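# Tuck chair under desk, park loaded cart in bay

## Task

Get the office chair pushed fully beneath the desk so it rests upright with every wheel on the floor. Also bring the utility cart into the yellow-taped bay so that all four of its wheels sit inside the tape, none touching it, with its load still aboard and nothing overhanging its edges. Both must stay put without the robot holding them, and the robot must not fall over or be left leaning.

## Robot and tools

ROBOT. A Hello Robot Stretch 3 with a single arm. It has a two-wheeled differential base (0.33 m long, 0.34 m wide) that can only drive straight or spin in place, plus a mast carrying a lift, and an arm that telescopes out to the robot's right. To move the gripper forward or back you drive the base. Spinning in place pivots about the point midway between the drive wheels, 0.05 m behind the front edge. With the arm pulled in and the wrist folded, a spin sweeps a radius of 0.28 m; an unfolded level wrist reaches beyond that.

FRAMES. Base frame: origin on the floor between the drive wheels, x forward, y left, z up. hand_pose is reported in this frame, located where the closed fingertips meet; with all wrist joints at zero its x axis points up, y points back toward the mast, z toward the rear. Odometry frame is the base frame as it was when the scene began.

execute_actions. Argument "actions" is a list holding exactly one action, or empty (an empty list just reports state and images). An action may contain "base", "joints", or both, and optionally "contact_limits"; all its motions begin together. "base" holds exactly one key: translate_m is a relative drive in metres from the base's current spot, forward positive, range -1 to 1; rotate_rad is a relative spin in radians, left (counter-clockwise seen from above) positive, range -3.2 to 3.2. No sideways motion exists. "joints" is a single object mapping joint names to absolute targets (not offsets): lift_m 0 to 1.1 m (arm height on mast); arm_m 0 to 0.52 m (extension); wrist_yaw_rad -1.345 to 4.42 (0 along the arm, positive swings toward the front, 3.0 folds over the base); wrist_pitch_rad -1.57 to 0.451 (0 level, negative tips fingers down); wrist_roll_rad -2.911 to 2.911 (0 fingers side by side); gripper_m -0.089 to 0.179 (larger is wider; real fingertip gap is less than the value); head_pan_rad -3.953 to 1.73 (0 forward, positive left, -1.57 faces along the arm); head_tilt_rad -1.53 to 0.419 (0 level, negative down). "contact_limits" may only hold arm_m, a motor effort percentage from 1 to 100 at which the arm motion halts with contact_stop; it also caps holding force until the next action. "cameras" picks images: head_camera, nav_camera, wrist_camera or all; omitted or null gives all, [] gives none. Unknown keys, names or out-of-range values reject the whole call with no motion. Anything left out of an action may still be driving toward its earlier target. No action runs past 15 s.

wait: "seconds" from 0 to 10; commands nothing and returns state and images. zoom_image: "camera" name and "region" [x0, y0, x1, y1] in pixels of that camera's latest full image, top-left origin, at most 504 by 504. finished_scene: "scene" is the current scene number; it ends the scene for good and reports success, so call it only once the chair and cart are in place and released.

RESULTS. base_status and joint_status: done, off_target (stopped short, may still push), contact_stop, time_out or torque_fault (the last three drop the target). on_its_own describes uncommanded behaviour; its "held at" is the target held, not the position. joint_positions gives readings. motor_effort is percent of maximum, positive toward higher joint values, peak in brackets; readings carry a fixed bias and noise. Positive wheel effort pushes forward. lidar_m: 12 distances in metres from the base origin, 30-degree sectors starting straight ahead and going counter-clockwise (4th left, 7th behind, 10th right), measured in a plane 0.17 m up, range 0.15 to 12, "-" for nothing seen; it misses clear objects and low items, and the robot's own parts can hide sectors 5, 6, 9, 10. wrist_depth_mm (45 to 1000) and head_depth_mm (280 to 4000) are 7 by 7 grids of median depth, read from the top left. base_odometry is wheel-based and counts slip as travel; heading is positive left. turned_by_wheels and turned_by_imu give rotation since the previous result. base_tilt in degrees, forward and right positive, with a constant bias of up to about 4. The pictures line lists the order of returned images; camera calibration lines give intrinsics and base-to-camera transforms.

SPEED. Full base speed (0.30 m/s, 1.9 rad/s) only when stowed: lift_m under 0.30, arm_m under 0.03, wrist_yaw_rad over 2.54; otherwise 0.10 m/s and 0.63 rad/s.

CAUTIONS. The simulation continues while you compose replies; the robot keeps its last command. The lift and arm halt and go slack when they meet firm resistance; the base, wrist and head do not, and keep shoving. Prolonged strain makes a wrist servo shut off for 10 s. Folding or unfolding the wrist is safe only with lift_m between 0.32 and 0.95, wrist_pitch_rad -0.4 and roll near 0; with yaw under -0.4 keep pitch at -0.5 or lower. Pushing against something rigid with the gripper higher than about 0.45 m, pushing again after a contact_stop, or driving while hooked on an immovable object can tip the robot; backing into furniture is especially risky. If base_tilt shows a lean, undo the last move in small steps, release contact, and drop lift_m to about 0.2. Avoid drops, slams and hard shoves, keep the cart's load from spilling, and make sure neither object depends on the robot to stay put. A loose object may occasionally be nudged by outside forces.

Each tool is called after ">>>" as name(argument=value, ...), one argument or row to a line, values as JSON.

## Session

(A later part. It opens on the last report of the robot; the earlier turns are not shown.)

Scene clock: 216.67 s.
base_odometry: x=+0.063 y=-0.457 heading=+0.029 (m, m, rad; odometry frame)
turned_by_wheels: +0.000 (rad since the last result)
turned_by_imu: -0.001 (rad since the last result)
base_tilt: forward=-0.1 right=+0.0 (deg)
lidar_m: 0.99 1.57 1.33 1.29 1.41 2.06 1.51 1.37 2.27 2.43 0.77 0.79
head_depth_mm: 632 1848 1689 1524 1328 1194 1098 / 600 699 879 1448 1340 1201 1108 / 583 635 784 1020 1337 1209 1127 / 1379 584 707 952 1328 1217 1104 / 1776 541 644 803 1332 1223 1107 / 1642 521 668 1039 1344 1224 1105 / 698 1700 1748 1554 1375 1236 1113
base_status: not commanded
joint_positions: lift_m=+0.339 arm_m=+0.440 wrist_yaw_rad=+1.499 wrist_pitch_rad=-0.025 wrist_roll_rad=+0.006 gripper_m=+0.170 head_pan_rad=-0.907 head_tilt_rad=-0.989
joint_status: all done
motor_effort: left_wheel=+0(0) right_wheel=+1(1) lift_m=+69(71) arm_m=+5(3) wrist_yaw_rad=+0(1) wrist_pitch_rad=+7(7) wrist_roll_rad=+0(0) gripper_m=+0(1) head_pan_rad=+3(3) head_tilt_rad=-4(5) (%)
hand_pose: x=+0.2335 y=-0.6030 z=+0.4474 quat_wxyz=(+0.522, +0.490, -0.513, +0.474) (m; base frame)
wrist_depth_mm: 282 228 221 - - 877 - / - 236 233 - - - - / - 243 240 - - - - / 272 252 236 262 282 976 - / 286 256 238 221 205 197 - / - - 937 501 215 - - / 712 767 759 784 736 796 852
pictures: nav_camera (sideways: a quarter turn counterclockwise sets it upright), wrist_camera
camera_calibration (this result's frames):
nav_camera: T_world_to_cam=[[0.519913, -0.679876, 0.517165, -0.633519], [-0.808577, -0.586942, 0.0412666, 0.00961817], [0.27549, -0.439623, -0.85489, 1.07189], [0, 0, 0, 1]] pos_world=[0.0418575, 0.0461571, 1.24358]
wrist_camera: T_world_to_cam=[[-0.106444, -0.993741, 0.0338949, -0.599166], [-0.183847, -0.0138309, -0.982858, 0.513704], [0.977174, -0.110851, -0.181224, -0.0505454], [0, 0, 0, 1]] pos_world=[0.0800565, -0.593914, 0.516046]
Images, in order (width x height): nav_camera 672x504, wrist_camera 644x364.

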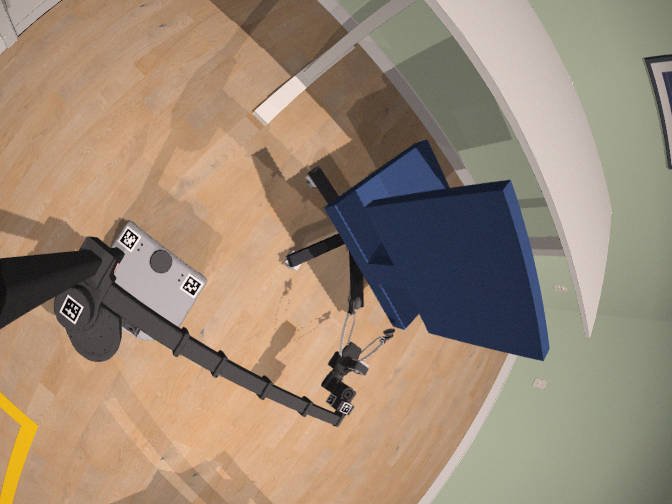

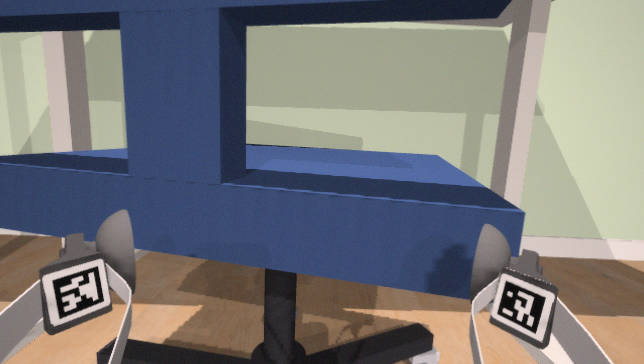

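>>> execute_actions(
  actions=[
    {"base":{"translate_m":0.32},"joints":{"wrist_yaw_rad":1.56}},
  ],
)

Scene clock: 224.93 s.
base_odometry: x=+0.383 y=-0.448 heading=+0.028 (m, m, rad; odometry frame)
turned_by_wheels: -0.001 (rad since the last result)
turned_by_imu: -0.021 (rad since the last result)
base_tilt: forward=-0.2 right=+0.0 (deg)
lidar_m: 0.67 1.22 1.31 1.28 1.37 1.98 1.77 1.68 2.43 2.45 1.34 0.60
head_depth_mm: 677 1932 1696 1508 1327 1196 1105 / 606 541 761 1447 1327 1202 1108 / 627 480 479 645 1285 1191 1127 / 634 553 416 502 816 1202 1104 / 641 530 1089 972 876 1204 1107 / 649 535 486 976 914 1203 1112 / 656 540 460 970 1332 1215 1116
base_status: done
joint_positions: lift_m=+0.339 arm_m=+0.440 wrist_yaw_rad=+1.617 wrist_pitch_rad=-0.032 wrist_roll_rad=+0.007 gripper_m=+0.170 head_pan_rad=-0.907 head_tilt_rad=-0.989
joint_status: wrist_yaw_rad off_target (ended at +1.617, target +1.560)
on_its_own: right_wheel is at rest, and its effort (+19) is outside its rest range (-18 to +18); wrist_yaw_rad is at rest, and its effort (-42) is outside its rest range (-12 to +12)
motor_effort: left_wheel=-14(39) right_wheel=+19(36) lift_m=+69(69) arm_m=+0(4) wrist_yaw_rad=-42(62) wrist_pitch_rad=+10(9) wrist_roll_rad=+0(0) gripper_m=-5(4) head_pan_rad=+3(2) head_tilt_rad=-5(4) (%)
hand_pose: x=+0.2337 y=-0.5731 z=+0.4457 quat_wxyz=(+0.495, +0.521, -0.481, +0.502) (m; base frame)
wrist_depth_mm: 145 150 - 977 931 910 886 / 148 154 - - 962 940 936 / 153 158 - - - 969 937 / 158 161 225 246 264 - 928 / 160 167 174 182 189 198 - / - 172 180 186 196 - - / 687 775 697 654 801 789 660
pictures: head_camera (sideways: a quarter turn clockwise sets it upright), nav_camera (sideways: a quarter turn counterclockwise sets it upright), wrist_camera
camera_calibration (this result's frames):
head_camera: T_world_to_cam=[[-0.467489, 0.685055, -0.558708, 0.753158], [0.803662, 0.592615, 0.0541796, -0.0651747], [0.368215, -0.423684, -0.827593, 1.02851], [0, 0, 0, 1]] pos_world=[0.0257586, -0.0415674, 1.27551]
nav_camera: T_world_to_cam=[[0.519916, -0.679873, 0.517165, -0.633519], [-0.808573, -0.586946, 0.0412666, 0.00961816], [0.275492, -0.439621, -0.85489, 1.07189], [0, 0, 0, 1]] pos_world=[0.0418573, 0.0461573, 1.24358]
wrist_camera: T_world_to_cam=[[0.0116706, -0.999375, 0.0333708, -0.600029], [-0.187913, -0.0349705, -0.981563, 0.500642], [0.982116, 0.00518465, -0.188203, 0.0207387], [0, 0, 0, 1]] pos_world=[0.0807118, -0.582254, 0.515338]
Images, in order (width x height): head_camera 896x504, nav_camera 672x504, wrist_camera 644x364.

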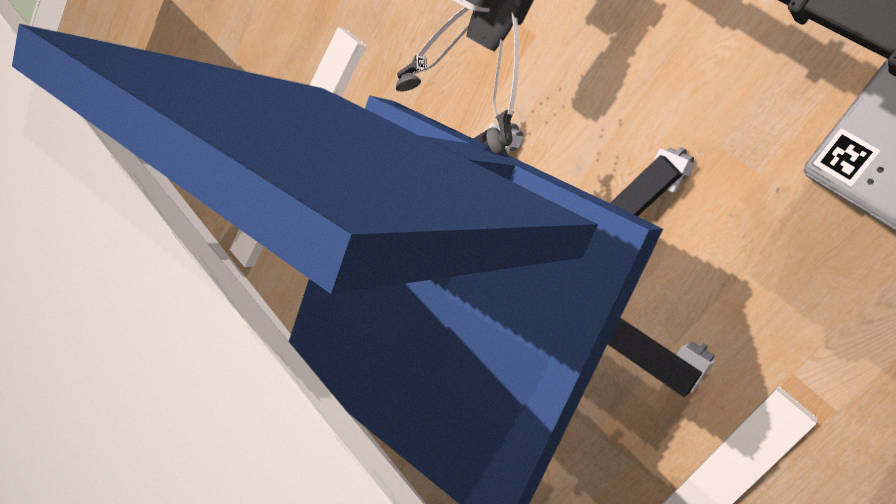

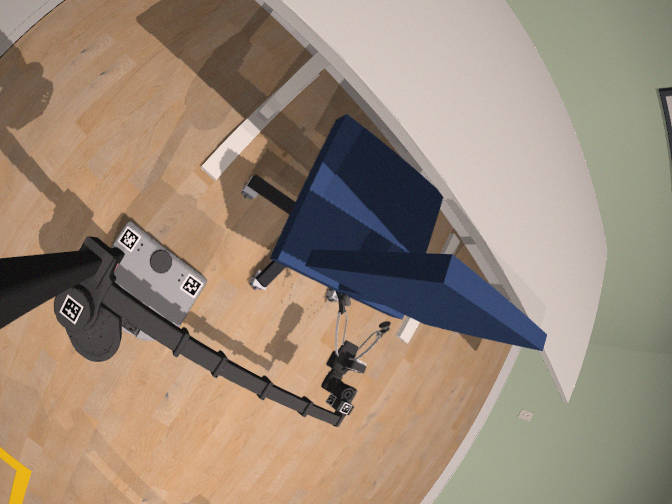

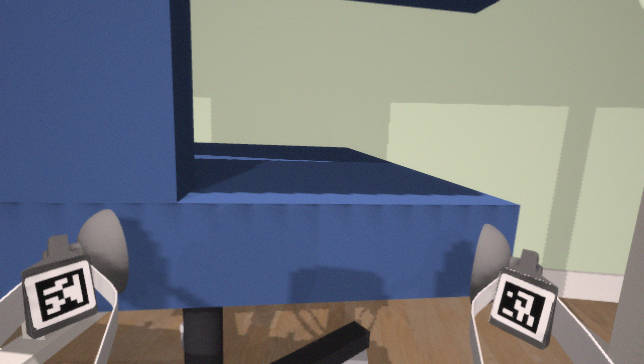

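>>> execute_actions(
  actions=[
    {"base":{"translate_m":-0.08}},
  ],
  cameras=[],
)

>>> execute_actions(
  actions=[
    {"joints":{"arm_m":0.24,"wrist_yaw_rad":1.52}},
  ],
  cameras=[],
)

>>> execute_actions(
  actions=[
    {"base":{"translate_m":0.14}},
  ],
)

Scene clock: 231.23 s.
base_odometry: x=+0.303 y=-0.450 heading=+0.028 (m, m, rad; odometry frame)
turned_by_wheels: +0.000 (rad since the last result)
turned_by_imu: +0.000 (rad since the last result)
base_tilt: forward=+0.0 right=+0.0 (deg)
lidar_m: 0.75 1.30 1.31 1.28 1.38 1.99 1.72 1.60 2.39 2.44 1.37 0.66
head_depth_mm: 2316 1984 1707 1516 1327 1194 1102 / 720 1909 1671 1494 1339 1200 1113 / 587 621 782 1363 1337 1209 1128 / 633 503 571 703 956 1215 1100 / 640 558 459 593 877 1219 1108 / 647 550 1096 976 1194 1206 1113 / 656 539 1104 980 1351 1214 1115
base_status: done
joint_positions: lift_m=+0.339 arm_m=+0.440 wrist_yaw_rad=+1.636 wrist_pitch_rad=-0.026 wrist_roll_rad=+0.007 gripper_m=+0.170 head_pan_rad=-0.907 head_tilt_rad=-0.989
joint_status: not commanded
on_its_own: wrist_yaw_rad is held at +1.634, not at your +1.560, by its stall guard, which is not easing now
motor_effort: left_wheel=+0(10) right_wheel=+0(3) lift_m=+69(69) arm_m=+1(0) wrist_yaw_rad=-2(9) wrist_pitch_rad=+8(9) wrist_roll_rad=+0(0) gripper_m=+0(4) head_pan_rad=+3(3) head_tilt_rad=-5(4) (%)
hand_pose: x=+0.2336 y=-0.5684 z=+0.4472 quat_wxyz=(+0.489, +0.524, -0.478, +0.508) (m; base frame)
wrist_depth_mm: 699 221 226 244 244 978 939 / 727 227 235 - - - 960 / 701 232 239 - - - - / 234 238 245 260 280 - - / 235 244 252 261 272 - - / - 930 904 - - - 845 / 679 754 537 683 795 780 685
pictures: none
No camera images: the call's "cameras" was empty. Leave "cameras" out to get every camera's image.

Scene clock: 233.93 s.
base_odometry: x=+0.303 y=-0.450 heading=+0.028 (m, m, rad; odometry frame)
turned_by_wheels: +0.000 (rad since the last result)
turned_by_imu: -0.001 (rad since the last result)
base_tilt: forward=+0.0 right=+0.0 (deg)
lidar_m: 0.75 1.30 1.31 1.28 1.38 1.99 1.72 1.59 2.39 2.44 1.38 0.66
head_depth_mm: 2301 1988 1702 1482 1355 1194 1101 / 722 1906 1671 1504 1353 1203 1108 / 586 621 781 1363 1344 1203 1129 / 635 503 570 702 931 1212 1104 / 640 557 460 593 879 1219 1108 / 647 549 1097 978 1196 1207 1109 / 655 539 1100 983 1346 1207 1119
base_status: not commanded
joint_positions: lift_m=+0.339 arm_m=+0.240 wrist_yaw_rad=+1.521 wrist_pitch_rad=-0.026 wrist_roll_rad=+0.007 gripper_m=+0.170 head_pan_rad=-0.907 head_tilt_rad=-0.989
joint_status: all done
motor_effort: left_wheel=+0(1) right_wheel=+1(0) lift_m=+69(69) arm_m=-3(2) wrist_yaw_rad=+0(2) wrist_pitch_rad=+8(8) wrist_roll_rad=+0(0) gripper_m=+0(0) head_pan_rad=+3(3) head_tilt_rad=-5(5) (%)
hand_pose: x=+0.2338 y=-0.3981 z=+0.4472 quat_wxyz=(+0.517, +0.496, -0.507, +0.479) (m; base frame)
wrist_depth_mm: - - - 222 223 244 262 / - - - - 229 - - / - - - 597 233 - - / 651 229 244 233 242 313 748 / 193 205 214 232 251 276 301 / - 840 891 941 - - - / 698 704 746 588 732 776 774
pictures: none
No camera images: the call's "cameras" was empty. Leave "cameras" out to get every camera's image.

Scene clock: 236.27 s.
base_odometry: x=+0.443 y=-0.446 heading=+0.027 (m, m, rad; odometry frame)
turned_by_wheels: -0.001 (rad since the last result)
turned_by_imu: -0.038 (rad since the last result)
base_tilt: forward=-0.2 right=+0.0 (deg)
lidar_m: 0.62 1.15 1.31 1.27 1.35 1.90 1.88 1.72 2.45 2.45 1.31 0.60
head_depth_mm: 657 1885 1700 1491 1348 1193 1103 / 623 557 733 1449 1352 1199 1106 / 628 487 567 742 1313 1186 1126 / 634 525 462 575 830 1213 1104 / 641 531 421 471 670 1200 1107 / 649 534 455 927 900 1195 1101 / 658 540 460 416 1337 1226 1116
base_status: done
joint_positions: lift_m=+0.339 arm_m=+0.240 wrist_yaw_rad=+1.552 wrist_pitch_rad=-0.029 wrist_roll_rad=+0.007 gripper_m=+0.170 head_pan_rad=-0.906 head_tilt_rad=-0.989
joint_status: not commanded
on_its_own: right_wheel is at rest, and its effort (+20) is outside its rest range (-18 to +18); wrist_yaw_rad is at rest, and its effort (-25) is outside its rest range (-12 to +12)
motor_effort: left_wheel=-10(22) right_wheel=+20(24) lift_m=+68(69) arm_m=+2(3) wrist_yaw_rad=-25(38) wrist_pitch_rad=+9(9) wrist_roll_rad=+0(0) gripper_m=+3(5) head_pan_rad=+3(2) head_tilt_rad=-5(5) (%)
hand_pose: x=+0.2340 y=-0.3897 z=+0.4463 quat_wxyz=(+0.511, +0.504, -0.499, +0.486) (m; base frame)
wrist_depth_mm: 517 937 908 151 154 929 943 / 528 966 946 155 159 939 953 / 560 950 992 160 162 - - / 215 222 232 165 200 298 - / 163 165 167 168 169 173 175 / - 172 172 174 177 - 179 / 623 713 700 568 639 774 771
pictures: head_camera (sideways: a quarter turn clockwise sets it upright), nav_camera (sideways: a quarter turn counterclockwise sets it upright), wrist_camera
camera_calibration (this result's frames):
head_camera: T_world_to_cam=[[-0.467551, 0.685055, -0.558655, 0.753089], [0.803629, 0.592659, 0.0541778, -0.0651721], [0.368207, -0.42362, -0.827629, 1.02856], [0, 0, 0, 1]] pos_world=[0.02576, -0.0415649, 1.27551]
nav_camera: T_world_to_cam=[[0.519977, -0.679869, 0.51711, -0.633448], [-0.808537, -0.586996, 0.0412689, 0.00961489], [0.275484, -0.439562, -0.854923, 1.07193], [0, 0, 0, 1]] pos_world=[0.0418523, 0.0461624, 1.24358]
wrist_camera: T_world_to_cam=[[-0.0538619, -0.997985, 0.0335491, -0.400971], [-0.187311, -0.0229036, -0.982034, 0.512532], [0.980823, -0.0591783, -0.1857, -0.00628995], [0, 0, 0, 1]] pos_world=[0.0805753, -0.388796, 0.515608]
Images, in order (width x height): head_camera 896x504, nav_camera 672x504, wrist_camera 644x364.

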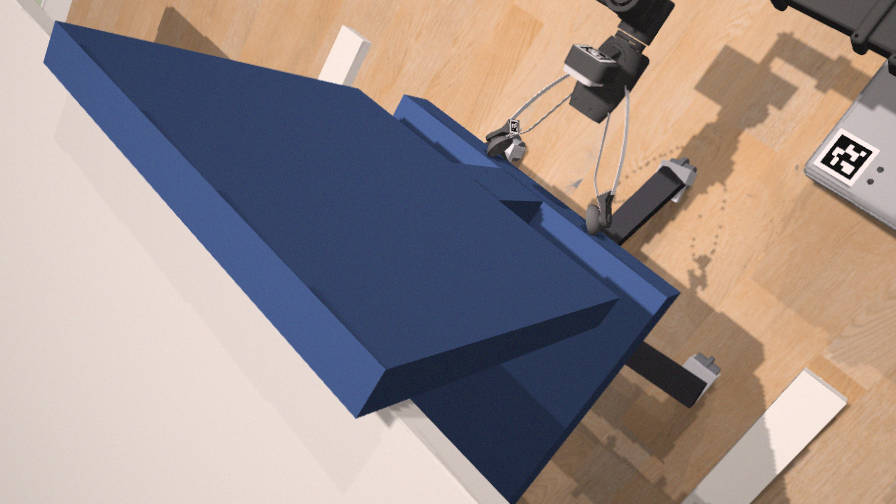

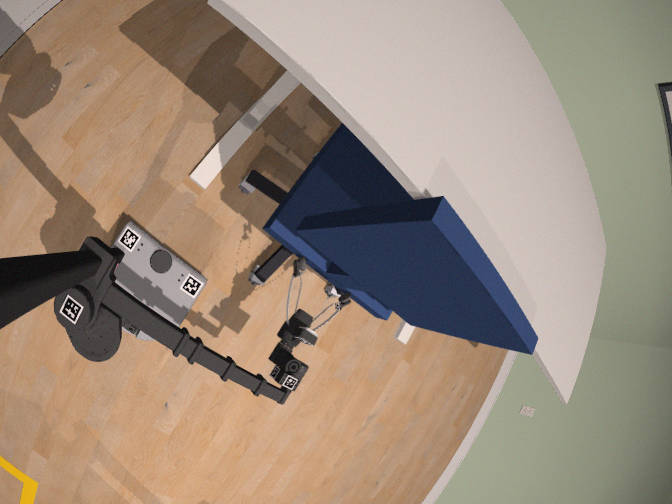

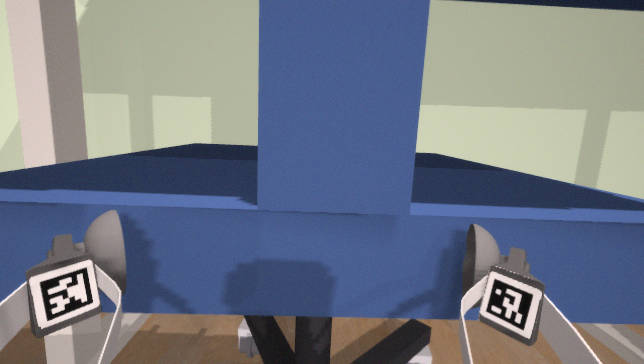

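>>> execute_actions(
  actions=[
    {"base":{"translate_m":0.015}},
  ],
  cameras=[],
)

>>> execute_actions(
  actions=[
    {"base":{"translate_m":-0.2},"joints":{"wrist_yaw_rad":2.7,"arm_m":0,"wrist_pitch_rad":-0.4,"gripper_m":0.03}},
  ],
  cameras=["head_camera"],
)

>>> execute_actions(
  actions=[
    {"base":{"rotate_rad":-2.5},"joints":{"lift_m":0.28}},
  ],
  cameras=[],
)

>>> execute_actions(
  actions=[
    {"base":{"translate_m":1.0}},
  ],
  cameras=[],
)

>>> execute_actions(
  actions=[
    {"base":{"translate_m":0.15},"joints":{"lift_m":0.33}},
  ],
  cameras=[],
)

>>> execute_actions(
  actions=[
    {"base":{"rotate_rad":1.0},"joints":{"head_pan_rad":-1.7,"wrist_yaw_rad":0}},
  ],
  cameras=[],
)

>>> execute_actions(
  actions=[
    {"joints":{"lift_m":0.2,"wrist_pitch_rad":0,"gripper_m":0.15}},
  ],
)

Scene clock: 249.97 s.
base_odometry: x=+0.458 y=-0.446 heading=+0.026 (m, m, rad; odometry frame)
turned_by_wheels: -0.001 (rad since the last result)
turned_by_imu: -0.029 (rad since the last result)
base_tilt: forward=-0.2 right=+0.0 (deg)
lidar_m: 0.61 1.13 1.33 1.27 1.34 1.84 1.95 1.73 2.46 2.45 1.31 0.59
head_depth_mm: 674 1937 1713 1493 1348 1186 1103 / 622 566 748 1448 1360 1201 1107 / 629 488 566 744 1322 1180 1129 / 633 525 456 567 821 1203 1102 / 641 531 418 462 629 1191 1108 / 648 534 455 462 891 1189 1094 / 657 540 459 412 1315 1236 1115
base_status: done
joint_positions: lift_m=+0.339 arm_m=+0.240 wrist_yaw_rad=+1.588 wrist_pitch_rad=-0.029 wrist_roll_rad=+0.007 gripper_m=+0.170 head_pan_rad=-0.906 head_tilt_rad=-0.989
joint_status: not commanded
on_its_own: wrist_yaw_rad is held at +1.569, not at your +1.520, by its stall guard, which is not easing now; right_wheel is at rest, and its effort (+22) is outside its rest range (-18 to +18); wrist_yaw_rad is at rest, and its effort (-14) is outside its rest range (-12 to +12)
motor_effort: left_wheel=-13(15) right_wheel=+22(23) lift_m=+68(68) arm_m=+2(2) wrist_yaw_rad=-14(14) wrist_pitch_rad=+8(9) wrist_roll_rad=+0(0) gripper_m=+3(2) head_pan_rad=+3(3) head_tilt_rad=-5(5) (%)
hand_pose: x=+0.2340 y=-0.3805 z=+0.4463 quat_wxyz=(+0.502, +0.513, -0.490, +0.495) (m; base frame)
wrist_depth_mm: 525 937 913 150 152 931 945 / 519 961 989 156 157 953 952 / 556 - 949 160 162 - - / 215 223 232 164 166 298 - / 165 166 168 170 172 174 173 / - 171 173 176 175 - 179 / 640 721 691 603 630 761 757
pictures: none
No camera images: the call's "cameras" was empty. Leave "cameras" out to get every camera's image.

Scene clock: 253.13 s.
base_odometry: x=+0.258 y=-0.451 heading=+0.026 (m, m, rad; odometry frame)
turned_by_wheels: +0.000 (rad since the last result)
turned_by_imu: +0.000 (rad since the last result)
base_tilt: forward=-0.1 right=+0.0 (deg)
lidar_m: 0.81 1.33 1.32 1.26 1.34 1.85 1.81 1.55 2.37 2.45 1.41 0.75
head_depth_mm: 2285 1979 1701 1490 1324 1193 1112 / 2330 2003 1700 1494 1336 1218 - / 2228 2014 1719 1509 1340 1212 1130 / 650 752 900 1430 1351 1209 1102 / 601 648 756 936 1318 1224 1110 / 648 567 647 756 926 1225 1111 / 655 517 569 666 1234 1227 1119
base_status: done
joint_positions: lift_m=+0.339 arm_m=+0.001 wrist_yaw_rad=+2.699 wrist_pitch_rad=-0.416 wrist_roll_rad=+0.004 gripper_m=+0.030 head_pan_rad=-0.906 head_tilt_rad=-0.989
joint_status: all done
motor_effort: left_wheel=+1(19) right_wheel=+1(17) lift_m=+66(68) arm_m=-3(3) wrist_yaw_rad=+2(14) wrist_pitch_rad=+4(8) wrist_roll_rad=+1(6) gripper_m=+0(83) head_pan_rad=+3(3) head_tilt_rad=-5(6) (%)
hand_pose: x=+0.0750 y=+0.0574 z=+0.3525 quat_wxyz=(+0.295, +0.708, -0.010, +0.642) (m; base frame)
wrist_depth_mm: 965 - - - - - - / - - - - - - - / - - - - - - - / 813 805 842 883 899 928 964 / 684 673 704 717 723 715 745 / - 564 - 581 621 597 584 / - 499 511 504 508 518 517
pictures: head_camera (sideways: a quarter turn clockwise sets it upright)
camera_calibration (this result's frames):
head_camera: T_world_to_cam=[[-0.467551, 0.685055, -0.558654, 0.753089], [0.803629, 0.592659, 0.0541778, -0.065172], [0.368206, -0.42362, -0.827629, 1.02856], [0, 0, 0, 1]] pos_world=[0.02576, -0.0415648, 1.27551]
Images, in order (width x height): head_camera 896x504.

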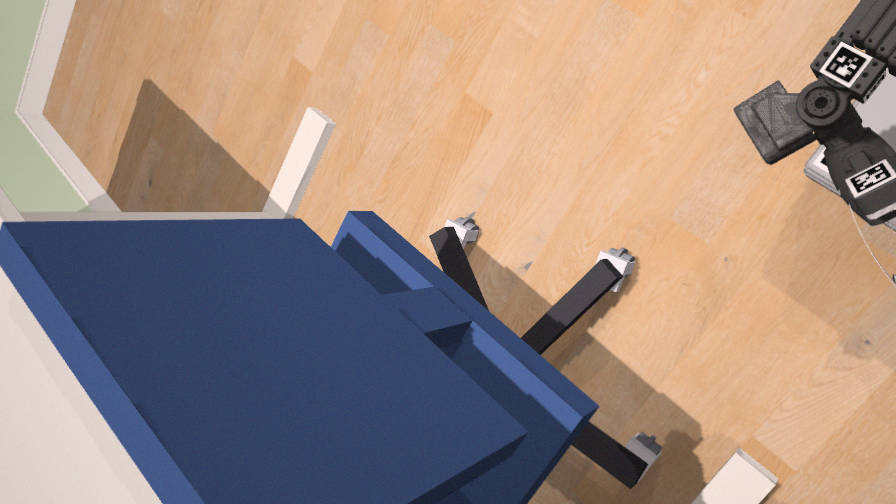

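Scene clock: 256.17 s.
base_odometry: x=+0.258 y=-0.451 heading=-2.474 (m, m, rad; odometry frame)
turned_by_wheels: -2.500 (rad since the last result)
turned_by_imu: -2.509 (rad since the last result)
base_tilt: forward=-0.1 right=+0.0 (deg)
lidar_m: 1.55 2.36 2.45 1.42 1.30 0.80 1.40 1.29 1.27 1.40 2.13 1.61
head_depth_mm: 2195 1980 1708 1496 1326 1202 1101 / 2401 2001 1703 1504 1339 1200 - / 2432 2014 1713 1499 1350 1207 1125 / 2464 2035 1741 1515 1355 1223 1104 / 2460 2042 1756 1531 1358 1220 1109 / 2481 2063 1762 1538 1367 1226 1110 / 2445 2075 1771 1554 1373 1230 1116
base_status: done
joint_positions: lift_m=+0.281 arm_m=+0.001 wrist_yaw_rad=+2.699 wrist_pitch_rad=-0.416 wrist_roll_rad=+0.004 gripper_m=+0.030 head_pan_rad=-0.906 head_tilt_rad=-0.989
joint_status: all done
motor_effort: left_wheel=+3(14) right_wheel=+0(4) lift_m=+17(61) arm_m=-3(3) wrist_yaw_rad=+1(2) wrist_pitch_rad=+4(4) wrist_roll_rad=+2(2) gripper_m=-2(1) head_pan_rad=+3(3) head_tilt_rad=-5(5) (%)
hand_pose: x=+0.0750 y=+0.0573 z=+0.2939 quat_wxyz=(+0.295, +0.708, -0.010, +0.642) (m; base frame)
wrist_depth_mm: - - - - - - - / - - - - - - - / 827 864 - - - - - / 545 741 751 795 780 815 855 / 600 568 616 632 639 635 650 / - 491 - 504 533 531 545 / - - 436 437 445 456 452
pictures: none
No camera images: the call's "cameras" was empty. Leave "cameras" out to get every camera's image.

Scene clock: 261.17 s.
base_odometry: x=-0.527 y=-1.071 heading=-2.473 (m, m, rad; odometry frame)
turned_by_wheels: +0.000 (rad since the last result)
turned_by_imu: -0.004 (rad since the last result)
base_tilt: forward=-0.1 right=+0.0 (deg)
lidar_m: 0.81 1.56 1.56 2.00 2.10 1.46 1.73 1.92 1.89 2.05 0.98 0.62
head_depth_mm: 2357 1994 1700 1489 1328 1191 1100 / 2381 1991 1723 1502 1339 1206 - / 2194 2013 1717 1522 1351 1208 1127 / 1971 2036 1706 1520 1353 1212 1101 / 1010 1253 1171 1373 1337 1222 1109 / 788 777 1068 1016 1321 1230 1111 / 712 775 1063 1297 1351 1232 1117
base_status: done
joint_positions: lift_m=+0.281 arm_m=+0.001 wrist_yaw_rad=+2.699 wrist_pitch_rad=-0.417 wrist_roll_rad=+0.004 gripper_m=+0.030 head_pan_rad=-0.906 head_tilt_rad=-0.989
joint_status: not commanded
motor_effort: left_wheel=+1(14) right_wheel=+0(3) lift_m=+17(17) arm_m=-3(3) wrist_yaw_rad=-1(1) wrist_pitch_rad=+5(5) wrist_roll_rad=+1(2) gripper_m=+0(0) head_pan_rad=+3(3) head_tilt_rad=-4(5) (%)
hand_pose: x=+0.0749 y=+0.0573 z=+0.2938 quat_wxyz=(+0.295, +0.708, -0.009, +0.642) (m; base frame)
wrist_depth_mm: - - - - - - - / - - - - - - - / 927 988 - - - - - / 723 730 772 751 800 816 826 / 594 584 625 660 629 634 670 / - 489 - 511 518 524 537 / - - 443 434 441 456 462
pictures: none
No camera images: the call's "cameras" was empty. Leave "cameras" out to get every camera's image.

Scene clock: 263.87 s.
base_odometry: x=-0.645 y=-1.164 heading=-2.473 (m, m, rad; odometry frame)
turned_by_wheels: +0.000 (rad since the last result)
turned_by_imu: -0.001 (rad since the last result)
base_tilt: forward=-0.1 right=+0.0 (deg)
lidar_m: 0.70 1.68 1.46 1.91 1.82 1.60 1.88 2.00 1.99 2.15 0.54 0.50
head_depth_mm: 2374 1973 1713 1493 1327 1195 1110 / 2328 2003 1711 1508 1328 1206 - / 1925 2001 1713 1505 1340 1208 1127 / 942 1173 1146 1341 1313 1217 1101 / 663 733 627 928 1264 1223 1107 / 612 704 625 991 1267 1222 1114 / 574 660 639 1000 1308 1228 1116
base_status: done
joint_positions: lift_m=+0.329 arm_m=+0.001 wrist_yaw_rad=+2.699 wrist_pitch_rad=-0.417 wrist_roll_rad=+0.004 gripper_m=+0.030 head_pan_rad=-0.906 head_tilt_rad=-0.989
joint_status: all done
motor_effort: left_wheel=+2(14) right_wheel=+0(3) lift_m=+69(70) arm_m=-3(3) wrist_yaw_rad=+0(0) wrist_pitch_rad=+5(5) wrist_roll_rad=+2(2) gripper_m=+0(0) head_pan_rad=+3(2) head_tilt_rad=-5(5) (%)
hand_pose: x=+0.0748 y=+0.0572 z=+0.3420 quat_wxyz=(+0.295, +0.708, -0.009, +0.642) (m; base frame)
wrist_depth_mm: - - - - - - - / - - - - - - - / - - - - - - - / 799 815 825 864 876 894 915 / 668 653 684 712 705 709 748 / - 553 - 559 606 591 610 / - 484 492 489 492 498 520
pictures: none
No camera images: the call's "cameras" was empty. Leave "cameras" out to get every camera's image.

Scene clock: 266.40 s.
base_odometry: x=-0.645 y=-1.164 heading=-1.473 (m, m, rad; odometry frame)
turned_by_wheels: +1.000 (rad since the last result)
turned_by_imu: +1.006 (rad since the last result)
base_tilt: forward=-0.1 right=+0.0 (deg)
lidar_m: 1.46 1.87 1.81 1.59 2.33 2.02 1.99 2.11 0.64 0.50 0.67 1.68
head_depth_mm: 1836 1984 1693 1493 1324 1192 1100 / 894 1187 1608 1497 1335 1210 - / 654 736 1032 1231 1306 1229 - / 624 723 613 977 1250 1216 1109 / 598 690 1042 1022 1321 1215 1108 / 714 784 1069 1218 1364 1226 1111 / 885 798 1056 1497 1376 1232 1123
base_status: done
joint_positions: lift_m=+0.329 arm_m=+0.001 wrist_yaw_rad=+0.002 wrist_pitch_rad=-0.417 wrist_roll_rad=+0.004 gripper_m=+0.030 head_pan_rad=-1.693 head_tilt_rad=-0.989
joint_status: all done
motor_effort: left_wheel=-2(8) right_wheel=+3(4) lift_m=+69(69) arm_m=-2(3) wrist_yaw_rad=+0(3) wrist_pitch_rad=+5(5) wrist_roll_rad=+1(2) gripper_m=-1(1) head_pan_rad=-3(37) head_tilt_rad=-6(5) (%)
hand_pose: x=-0.0212 y=-0.3701 z=+0.3420 quat_wxyz=(+0.691, +0.147, -0.693, -0.147) (m; base frame)
wrist_depth_mm: - - - - 245 - - / - - - - - - - / - 923 713 779 725 - - / 791 591 569 586 576 908 920 / 647 645 493 393 653 723 721 / 547 546 - 467 590 581 596 / 474 471 477 483 495 499 522
pictures: none
No camera images: the call's "cameras" was empty. Leave "cameras" out to get every camera's image.

Scene clock: 268.40 s.
base_odometry: x=-0.645 y=-1.164 heading=-1.473 (m, m, rad; odometry frame)
turned_by_wheels: +0.000 (rad since the last result)
turned_by_imu: +0.000 (rad since the last result)
base_tilt: forward=-0.2 right=+0.1 (deg)
lidar_m: 1.46 1.87 1.81 1.60 2.33 2.02 1.98 2.10 0.64 0.50 0.67 1.69
head_depth_mm: 1835 1978 1708 1491 1331 1194 1099 / 893 1185 1615 1500 1335 1199 - / 654 733 1031 1228 1324 1227 - / 625 723 612 980 1281 1233 1114 / 598 689 1041 1021 1323 1226 1106 / 713 785 1069 1211 1362 1226 1108 / 887 794 1053 1496 1380 1235 1118
base_status: not commanded
joint_positions: lift_m=+0.201 arm_m=+0.001 wrist_yaw_rad=+0.001 wrist_pitch_rad=-0.026 wrist_roll_rad=+0.004 gripper_m=+0.150 head_pan_rad=-1.693 head_tilt_rad=-0.989
joint_status: all done
motor_effort: left_wheel=-3(2) right_wheel=+3(2) lift_m=+16(62) arm_m=-3(2) wrist_yaw_rad=-2(2) wrist_pitch_rad=+8(8) wrist_roll_rad=+1(1) gripper_m=-1(84) head_pan_rad=-2(2) head_tilt_rad=-4(5) (%)
hand_pose: x=-0.0211 y=-0.4012 z=+0.3089 quat_wxyz=(+0.706, +0.010, -0.708, -0.009) (m; base frame)
wrist_depth_mm: - 386 319 277 248 - - / - 457 545 483 329 - - / - - - - - - - / - - - 971 780 - - / - 508 663 695 480 - - / 711 424 366 467 346 853 845 / 514 556 517 312 359 576 625
pictures: head_camera (sideways: a quarter turn clockwise sets it upright), nav_camera (sideways: a quarter turn counterclockwise sets it upright), wrist_camera
camera_calibration (this result's frames):
head_camera: T_world_to_cam=[[0.154721, 0.814841, -0.558655, 0.749293], [0.987155, -0.150296, 0.0541778, -0.0662916], [-0.0398173, -0.559861, -0.827629, 1.03105], [0, 0, 0, 1]] pos_world=[-0.00943808, -0.0432749, 1.27551]
nav_camera: T_world_to_cam=[[-0.114021, -0.84829, 0.51711, -0.62958], [-0.986613, 0.15777, 0.0412689, 0.0107012], [-0.116593, -0.505482, -0.854923, 1.07432], [0, 0, 0, 1]] pos_world=[0.0640307, 0.0072955, 1.24358]
wrist_camera: T_world_to_cam=[[-0.998763, 0.033626, 0.0366281, -0.028545], [-0.0298773, 0.182975, -0.982663, 0.415659], [-0.0397451, -0.982542, -0.181744, -0.175472], [0, 0, 0, 1]] pos_world=[-0.0230651, -0.247504, 0.377608]
Images, in order (width x height): head_camera 896x504, nav_camera 672x504, wrist_camera 644x364.

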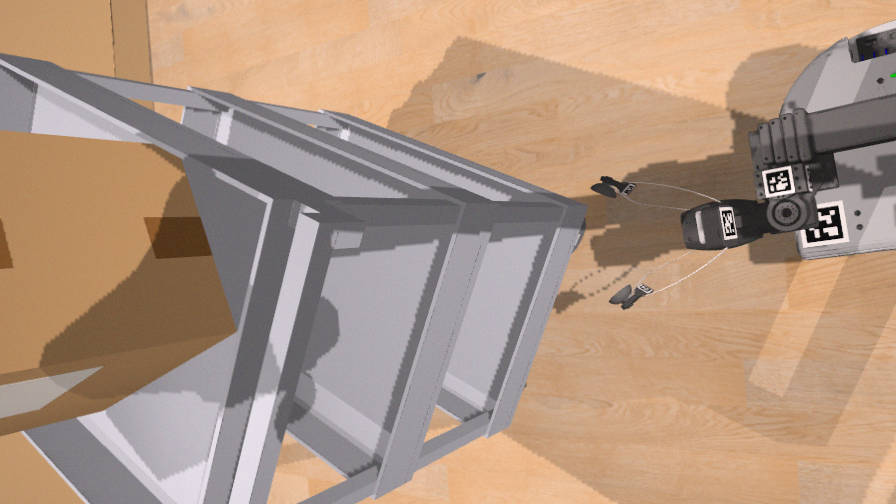

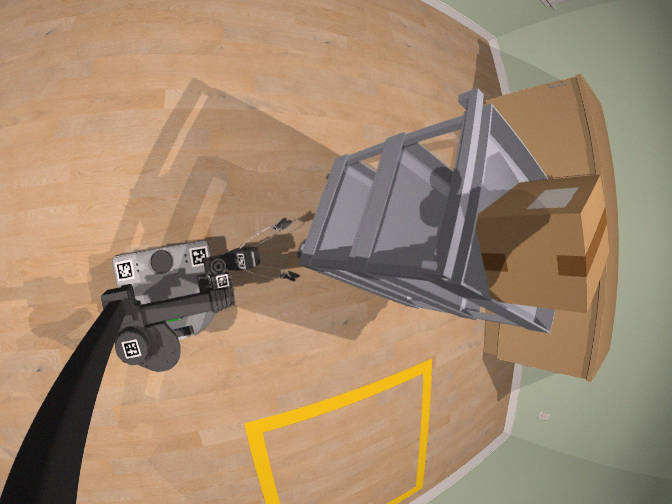

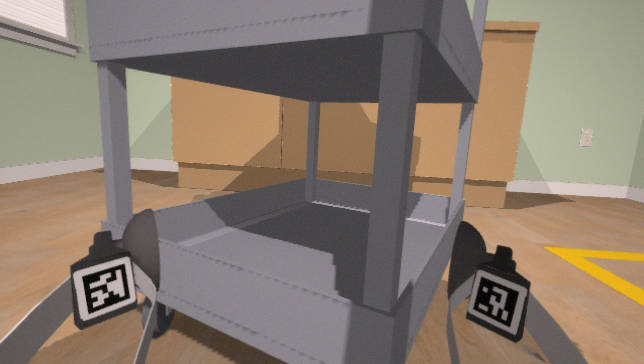

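>>> execute_actions(
  actions=[
    {"base":{"translate_m":-0.065}},
  ],
  cameras=[],
)

>>> execute_actions(
  actions=[
    {"joints":{"arm_m":0.14}},
  ],
  cameras=[],
)

>>> execute_actions(
  actions=[
    {"joints":{"gripper_m":-0.01}},
  ],
  cameras=["wrist_camera"],
)

>>> execute_actions(
  actions=[
    {"base":{"translate_m":-0.8},"joints":{"arm_m":0.3,"head_pan_rad":-1.4}},
  ],
  cameras=["wrist_camera","nav_camera"],
)

Scene clock: 277.03 s.
base_odometry: x=-0.651 y=-1.099 heading=-1.474 (m, m, rad; odometry frame)
turned_by_wheels: +0.000 (rad since the last result)
turned_by_imu: -0.001 (rad since the last result)
base_tilt: forward=+0.0 right=+0.0 (deg)
lidar_m: 1.53 1.94 1.83 1.59 1.86 1.95 1.92 2.04 0.86 0.49 0.62 1.74
head_depth_mm: 1834 1973 1704 1492 1335 1190 1099 / 1698 1928 1701 1501 1333 1203 - / 901 831 1144 1435 1341 1228 - / 642 724 710 929 1260 1234 1114 / 615 718 612 1002 1298 1217 1106 / 588 698 654 1029 1350 1226 1117 / 789 795 1056 1169 1376 1235 1119
base_status: done
joint_positions: lift_m=+0.201 arm_m=+0.001 wrist_yaw_rad=+0.001 wrist_pitch_rad=-0.026 wrist_roll_rad=+0.004 gripper_m=+0.150 head_pan_rad=-1.693 head_tilt_rad=-0.989
joint_status: not commanded
motor_effort: left_wheel=-2(9) right_wheel=+3(3) lift_m=+17(17) arm_m=-3(3) wrist_yaw_rad=+0(1) wrist_pitch_rad=+7(7) wrist_roll_rad=+2(2) gripper_m=-1(0) head_pan_rad=-3(3) head_tilt_rad=-5(5) (%)
hand_pose: x=-0.0212 y=-0.4012 z=+0.3089 quat_wxyz=(+0.706, +0.010, -0.708, -0.009) (m; base frame)
wrist_depth_mm: 425 339 282 248 413 - - / - - 535 347 551 - - / - - - 943 - - - / - - - 891 - - - / 849 571 659 589 755 - - / 720 368 341 303 697 838 851 / 521 538 326 293 586 579 628
pictures: none
No camera images: the call's "cameras" was empty. Leave "cameras" out to get every camera's image.

Scene clock: 279.30 s.
base_odometry: x=-0.651 y=-1.099 heading=-1.474 (m, m, rad; odometry frame)
turned_by_wheels: +0.000 (rad since the last result)
turned_by_imu: -0.001 (rad since the last result)
base_tilt: forward=+0.0 right=-0.1 (deg)
lidar_m: 1.52 1.94 1.83 1.59 1.85 1.96 1.92 2.05 0.86 0.49 0.62 1.74
head_depth_mm: 1828 1993 1683 1498 1326 1200 1104 / 1708 1950 1713 1503 1339 1206 - / 898 829 1137 1426 1347 1174 - / 643 724 707 931 1232 1200 1117 / 615 721 612 1002 1295 1222 1110 / 589 697 654 1030 1332 1225 1107 / 788 792 1054 1170 1375 1231 1118
base_status: not commanded
joint_positions: lift_m=+0.201 arm_m=+0.140 wrist_yaw_rad=+0.001 wrist_pitch_rad=-0.025 wrist_roll_rad=+0.004 gripper_m=+0.150 head_pan_rad=-1.693 head_tilt_rad=-0.989
joint_status: all done
motor_effort: left_wheel=-2(3) right_wheel=+2(2) lift_m=+17(16) arm_m=+4(3) wrist_yaw_rad=+0(1) wrist_pitch_rad=+7(7) wrist_roll_rad=+1(1) gripper_m=+0(1) head_pan_rad=-4(3) head_tilt_rad=-5(6) (%)
hand_pose: x=-0.0213 y=-0.5402 z=+0.3090 quat_wxyz=(+0.706, +0.009, -0.708, -0.009) (m; base frame)
wrist_depth_mm: 283 266 255 118 236 - - / - - 549 121 449 - - / - - - 125 - - - / - - - 127 - - - / - 586 625 132 682 - - / 402 419 453 136 441 839 848 / 239 333 339 141 355 566 627
pictures: none
No camera images: the call's "cameras" was empty. Leave "cameras" out to get every camera's image.

Scene clock: 281.40 s.
base_odometry: x=-0.651 y=-1.099 heading=-1.474 (m, m, rad; odometry frame)
turned_by_wheels: +0.000 (rad since the last result)
turned_by_imu: -0.001 (rad since the last result)
base_tilt: forward=-0.1 right=+0.0 (deg)
lidar_m: 1.52 1.94 1.83 1.60 1.86 1.96 1.92 2.05 0.86 0.49 0.62 1.74
head_depth_mm: 1816 1986 1700 1491 1333 1197 1101 / 1704 1932 1703 1496 1328 1204 - / 899 851 1142 1434 1342 1176 - / 643 725 705 919 1216 1197 1117 / 614 718 612 1001 1294 1219 1108 / 588 697 651 1031 1336 1223 1111 / 784 794 1056 1166 1372 1232 1118
base_status: not commanded
joint_positions: lift_m=+0.201 arm_m=+0.140 wrist_yaw_rad=-0.011 wrist_pitch_rad=-0.025 wrist_roll_rad=+0.004 gripper_m=-0.009 head_pan_rad=-1.693 head_tilt_rad=-0.989
joint_status: all done
motor_effort: left_wheel=-6(5) right_wheel=+6(6) lift_m=+17(17) arm_m=-2(4) wrist_yaw_rad=+7(10) wrist_pitch_rad=+7(7) wrist_roll_rad=+2(2) gripper_m=-20(95) head_pan_rad=-3(3) head_tilt_rad=-5(6) (%)
hand_pose: x=-0.0242 y=-0.5408 z=+0.3091 quat_wxyz=(+0.706, +0.005, -0.708, -0.013) (m; base frame)
wrist_depth_mm: 285 267 247 116 247 - - / - - 525 119 448 - - / - - - 122 - - - / - - - 126 - - - / - 529 634 127 677 - - / 405 443 - 132 534 803 826 / 246 333 339 137 335 601 614
pictures: wrist_camera
camera_calibration (this result's frames):
wrist_camera: T_world_to_cam=[[-0.998284, 0.0457057, 0.0365966, -0.0203869], [-0.0276783, 0.182417, -0.982832, 0.441134], [-0.0515968, -0.982158, -0.180839, -0.31303], [0, 0, 0, 1]] pos_world=[-0.0242935, -0.386984, 0.377698]
Images, in order (width x height): wrist_camera 644x364.

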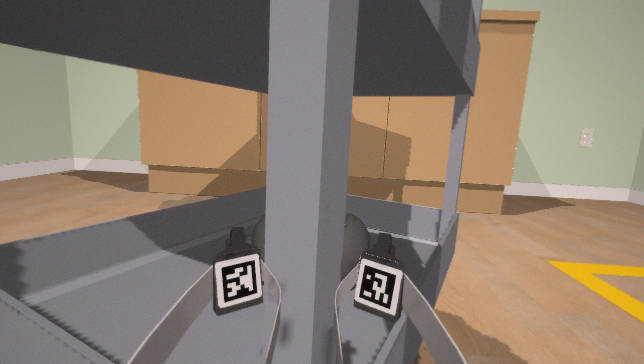

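Scene clock: 290.50 s.
base_odometry: x=-0.729 y=-0.303 heading=-1.474 (m, m, rad; odometry frame)
turned_by_wheels: +0.000 (rad since the last result)
turned_by_imu: +0.003 (rad since the last result)
base_tilt: forward=+0.0 right=+0.1 (deg)
lidar_m: 2.32 2.79 1.73 1.79 1.45 1.15 1.13 1.20 1.75 0.60 0.58 2.44
head_depth_mm: 2191 1980 1705 1495 1329 1193 1101 / 1712 1939 1712 1503 1354 1203 - / 1742 696 1052 1451 1303 1207 - / 834 690 1077 1279 1324 1212 1103 / 681 714 1067 1023 1296 1222 1107 / 611 710 1053 992 1265 1227 1110 / 640 754 645 974 1352 1232 1118
base_status: done
joint_positions: lift_m=+0.201 arm_m=+0.300 wrist_yaw_rad=+0.292 wrist_pitch_rad=-0.022 wrist_roll_rad=+0.004 gripper_m=-0.009 head_pan_rad=-1.407 head_tilt_rad=-0.989
joint_status: all done
on_its_own: wrist_yaw_rad is held at +0.278, not at your +0.000, by its stall guard, which is not easing now
motor_effort: left_wheel=+3(22) right_wheel=-2(24) lift_m=+17(17) arm_m=-1(18) wrist_yaw_rad=-10(40) wrist_pitch_rad=+6(8) wrist_roll_rad=+1(2) gripper_m=-18(24) head_pan_rad=+3(23) head_tilt_rad=-5(5) (%)
hand_pose: x=+0.0520 y=-0.6900 z=+0.3098 quat_wxyz=(+0.700, +0.111, -0.700, +0.095) (m; base frame)
wrist_depth_mm: 281 264 252 115 - - - / - 598 532 119 - - - / - - - 121 - - - / - - - 124 - - - / 599 628 693 127 - - - / 423 438 - 130 786 812 819 / 334 335 343 136 583 599 606
pictures: nav_camera (sideways: a quarter turn counterclockwise sets it upright), wrist_camera
camera_calibration (this result's frames):
nav_camera: T_world_to_cam=[[0.130046, -0.845982, 0.51711, -0.631069], [-0.991029, -0.127117, 0.0412689, 0.0107281], [0.0308206, -0.517838, -0.854923, 1.07342], [0, 0, 0, 1]] pos_world=[0.0596161, 0.0233499, 1.24358]
wrist_camera: T_world_to_cam=[[-0.966691, -0.253396, 0.0360288, -0.145357], [-0.0795647, 0.163727, -0.983292, 0.461029], [0.243264, -0.953406, -0.178435, -0.451842], [0, 0, 0, 1]] pos_world=[0.00608318, -0.543104, 0.377939]
Images, in order (width x height): nav_camera 672x504, wrist_camera 644x364.

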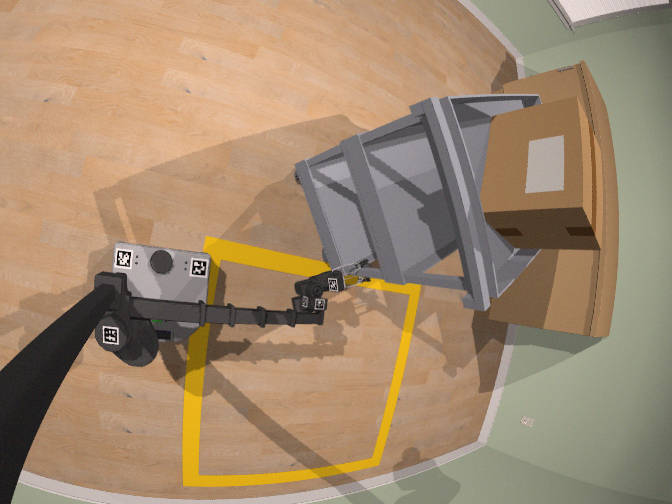

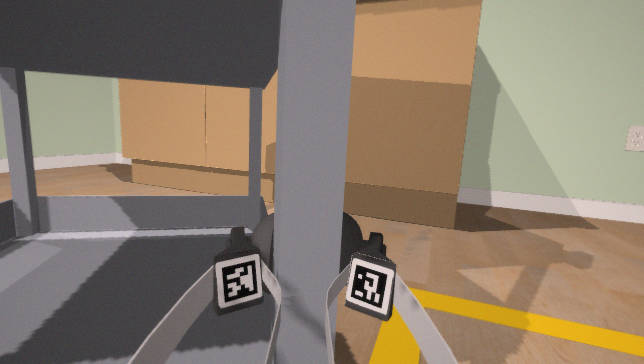

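>>> execute_actions(
  actions=[
    {"base":{"translate_m":-0.8},"joints":{"head_pan_rad":-1.2}},
  ],
)

Scene clock: 302.50 s.
base_odometry: x=-0.808 y=+0.494 heading=-1.473 (m, m, rad; odometry frame)
turned_by_wheels: +0.000 (rad since the last result)
turned_by_imu: +0.003 (rad since the last result)
base_tilt: forward=-0.1 right=+0.1 (deg)
lidar_m: 3.11 2.82 2.05 0.99 0.44 0.34 0.34 0.36 0.52 0.58 0.42 0.41
head_depth_mm: 2187 1988 1698 1486 1351 1193 1084 / 2250 1987 1683 1504 1335 1203 1120 / 2073 710 815 1025 1305 1207 1138 / 1821 756 610 977 1232 1211 1100 / 629 649 594 951 1145 1201 1111 / 506 600 671 923 890 1207 1111 / 509 603 676 531 1313 1231 1114
base_status: done
joint_positions: lift_m=+0.201 arm_m=+0.300 wrist_yaw_rad=+0.765 wrist_pitch_rad=-0.022 wrist_roll_rad=+0.005 gripper_m=-0.009 head_pan_rad=-1.207 head_tilt_rad=-0.989
joint_status: all done
on_its_own: wrist_yaw_rad is held at +0.749, not at your +0.000, by its stall guard, which is not easing now
motor_effort: left_wheel=+7(25) right_wheel=-9(29) lift_m=+17(17) arm_m=+0(2) wrist_yaw_rad=-11(44) wrist_pitch_rad=+7(7) wrist_roll_rad=+1(1) gripper_m=-18(23) head_pan_rad=+3(18) head_tilt_rad=-5(5) (%)
hand_pose: x=+0.1556 y=-0.6295 z=+0.3097 quat_wxyz=(+0.658, +0.272, -0.654, +0.256) (m; base frame)
wrist_depth_mm: 279 267 251 116 - - - / - 597 546 120 - - - / - - - 122 - - - / - - - 125 - - - / 593 623 664 128 - - - / 422 437 - 131 814 812 825 / 330 337 339 137 581 604 617
pictures: head_camera (sideways: a quarter turn clockwise sets it upright), nav_camera (sideways: a quarter turn counterclockwise sets it upright), wrist_camera
camera_calibration (this result's frames):
head_camera: T_world_to_cam=[[-0.243909, 0.792725, -0.558654, 0.751724], [0.943008, 0.328329, 0.0541778, -0.0660223], [0.226371, -0.513601, -0.827629, 1.02942], [0, 0, 0, 1]] pos_world=[0.0125807, -0.0455209, 1.27551]
nav_camera: T_world_to_cam=[[0.295522, -0.803283, 0.51711, -0.632078], [-0.946021, -0.321467, 0.0412689, 0.0104535], [0.133083, -0.501393, -0.854924, 1.0728], [0, 0, 0, 1]] pos_world=[0.0539105, 0.0335163, 1.24358]
wrist_camera: T_world_to_cam=[[-0.745054, -0.666072, 0.0352528, -0.323973], [-0.144991, 0.110142, -0.983284, 0.435759], [0.651055, -0.737711, -0.178636, -0.346941], [0, 0, 0, 1]] pos_world=[0.047681, -0.519726, 0.37792]
Images, in order (width x height): head_camera 896x504, nav_camera 672x504, wrist_camera 644x364.

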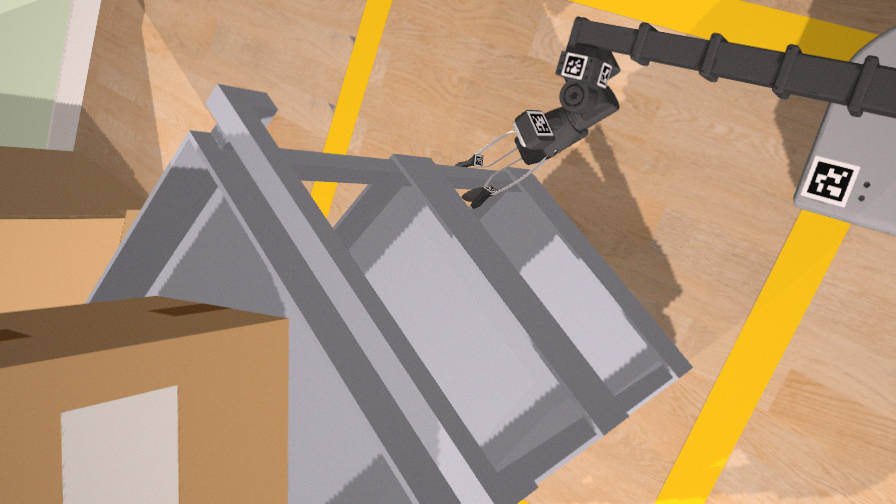

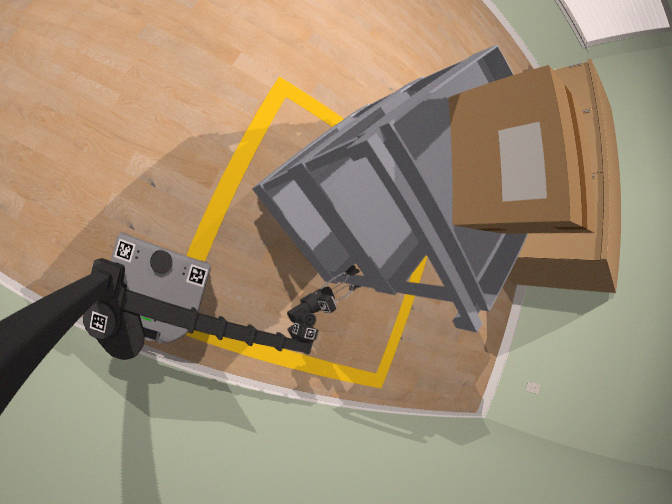

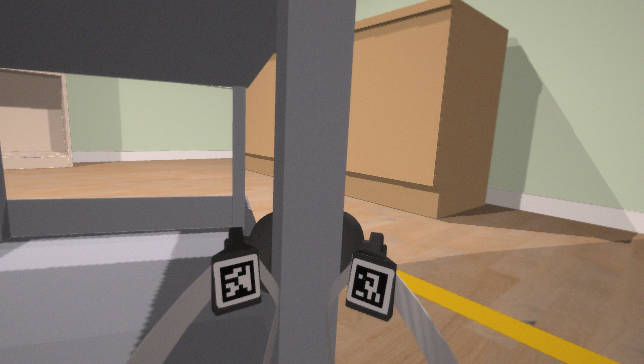

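>>> execute_actions(
  actions=[
    {"base":{"rotate_rad":-0.25},"joints":{"arm_m":0.38}},
  ],
)

Scene clock: 309.53 s.
base_odometry: x=-0.808 y=+0.494 heading=-1.724 (m, m, rad; odometry frame)
turned_by_wheels: -0.251 (rad since the last result)
turned_by_imu: -0.181 (rad since the last result)
base_tilt: forward=-0.2 right=+0.0 (deg)
lidar_m: 3.07 3.44 2.05 1.87 0.54 0.37 0.35 0.35 0.45 0.46 0.29 0.38
head_depth_mm: 2177 1928 1697 1487 1308 1196 1090 / 2215 714 851 1503 1320 1204 1121 / 2261 751 646 519 1284 1216 1143 / 516 609 661 543 757 1160 1106 / 489 572 649 583 872 1185 1109 / 469 545 635 597 908 1223 1113 / 455 522 614 624 1189 1231 1119
base_status: rotate_rad off_target (by the wheels' count: -0.2512 of -0.2500)
joint_positions: lift_m=+0.201 arm_m=+0.380 wrist_yaw_rad=+0.703 wrist_pitch_rad=-0.022 wrist_roll_rad=+0.005 gripper_m=-0.009 head_pan_rad=-1.207 head_tilt_rad=-0.989
joint_status: all done
on_its_own: wrist_yaw_rad is held at +0.749, not at your +0.000, by its stall guard, which is still easing; left_wheel is at rest, and its effort (-24) is outside its rest range (-18 to +18); right_wheel is at rest, and its effort (+24) is outside its rest range (-18 to +18)
motor_effort: left_wheel=-24(44) right_wheel=+24(38) lift_m=+17(17) arm_m=+4(12) wrist_yaw_rad=+34(72) wrist_pitch_rad=+7(7) wrist_roll_rad=+1(1) gripper_m=-21(27) head_pan_rad=+3(3) head_tilt_rad=-5(4) (%)
hand_pose: x=+0.1438 y=-0.7198 z=+0.3097 quat_wxyz=(+0.665, +0.252, -0.662, +0.235) (m; base frame)
wrist_depth_mm: 281 270 - 113 - - - / - - - 116 - - - / - - - 121 - - - / - - - 124 - - - / 529 - - 126 - - - / 428 374 779 129 829 832 841 / 329 323 545 136 581 611 622
pictures: head_camera (sideways: a quarter turn clockwise sets it upright), nav_camera (sideways: a quarter turn counterclockwise sets it upright), wrist_camera
camera_calibration (this result's frames):
head_camera: T_world_to_cam=[[-0.243923, 0.792721, -0.558654, 0.751724], [0.943003, 0.328345, 0.0541777, -0.0660222], [0.226379, -0.513597, -0.827629, 1.02942], [0, 0, 0, 1]] pos_world=[0.0125815, -0.0455208, 1.27551]
nav_camera: T_world_to_cam=[[0.295536, -0.803278, 0.51711, -0.632078], [-0.946015, -0.321483, 0.0412689, 0.0104535], [0.133092, -0.50139, -0.854924, 1.0728], [0, 0, 0, 1]] pos_world=[0.05391, 0.0335171, 1.24358]
wrist_camera: T_world_to_cam=[[-0.784786, -0.618769, 0.0351717, -0.353063], [-0.137871, 0.118971, -0.983279, 0.449314], [0.604238, -0.776512, -0.178676, -0.427083], [0, 0, 0, 1]] pos_world=[0.0429282, -0.603555, 0.377909]
Images, in order (width x height): head_camera 896x504, nav_camera 672x504, wrist_camera 644x364.

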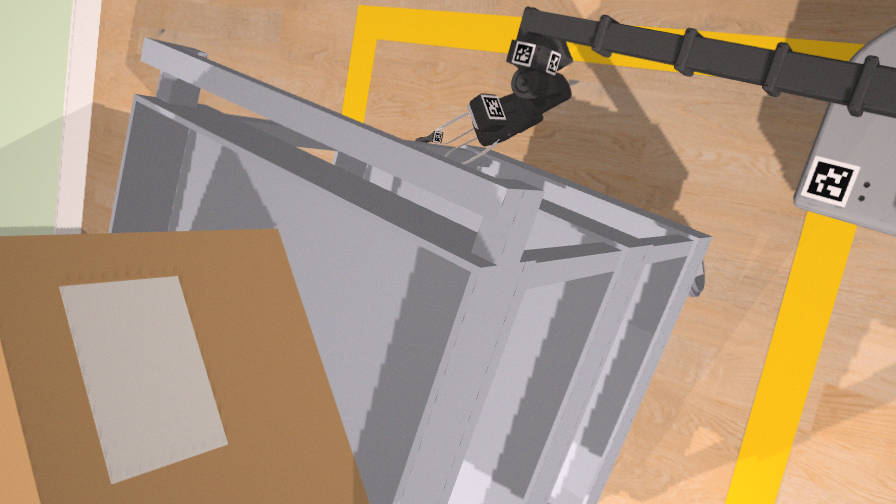

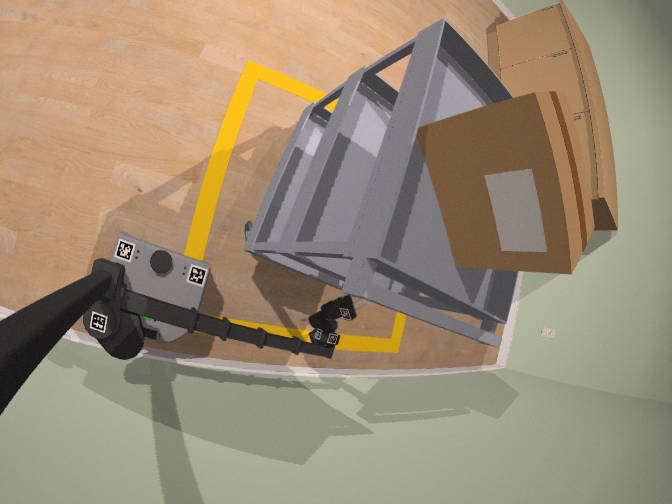

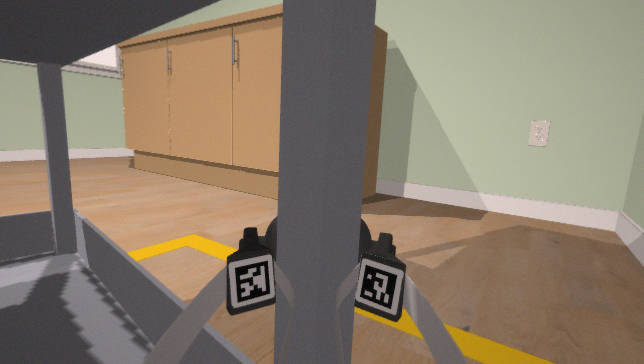

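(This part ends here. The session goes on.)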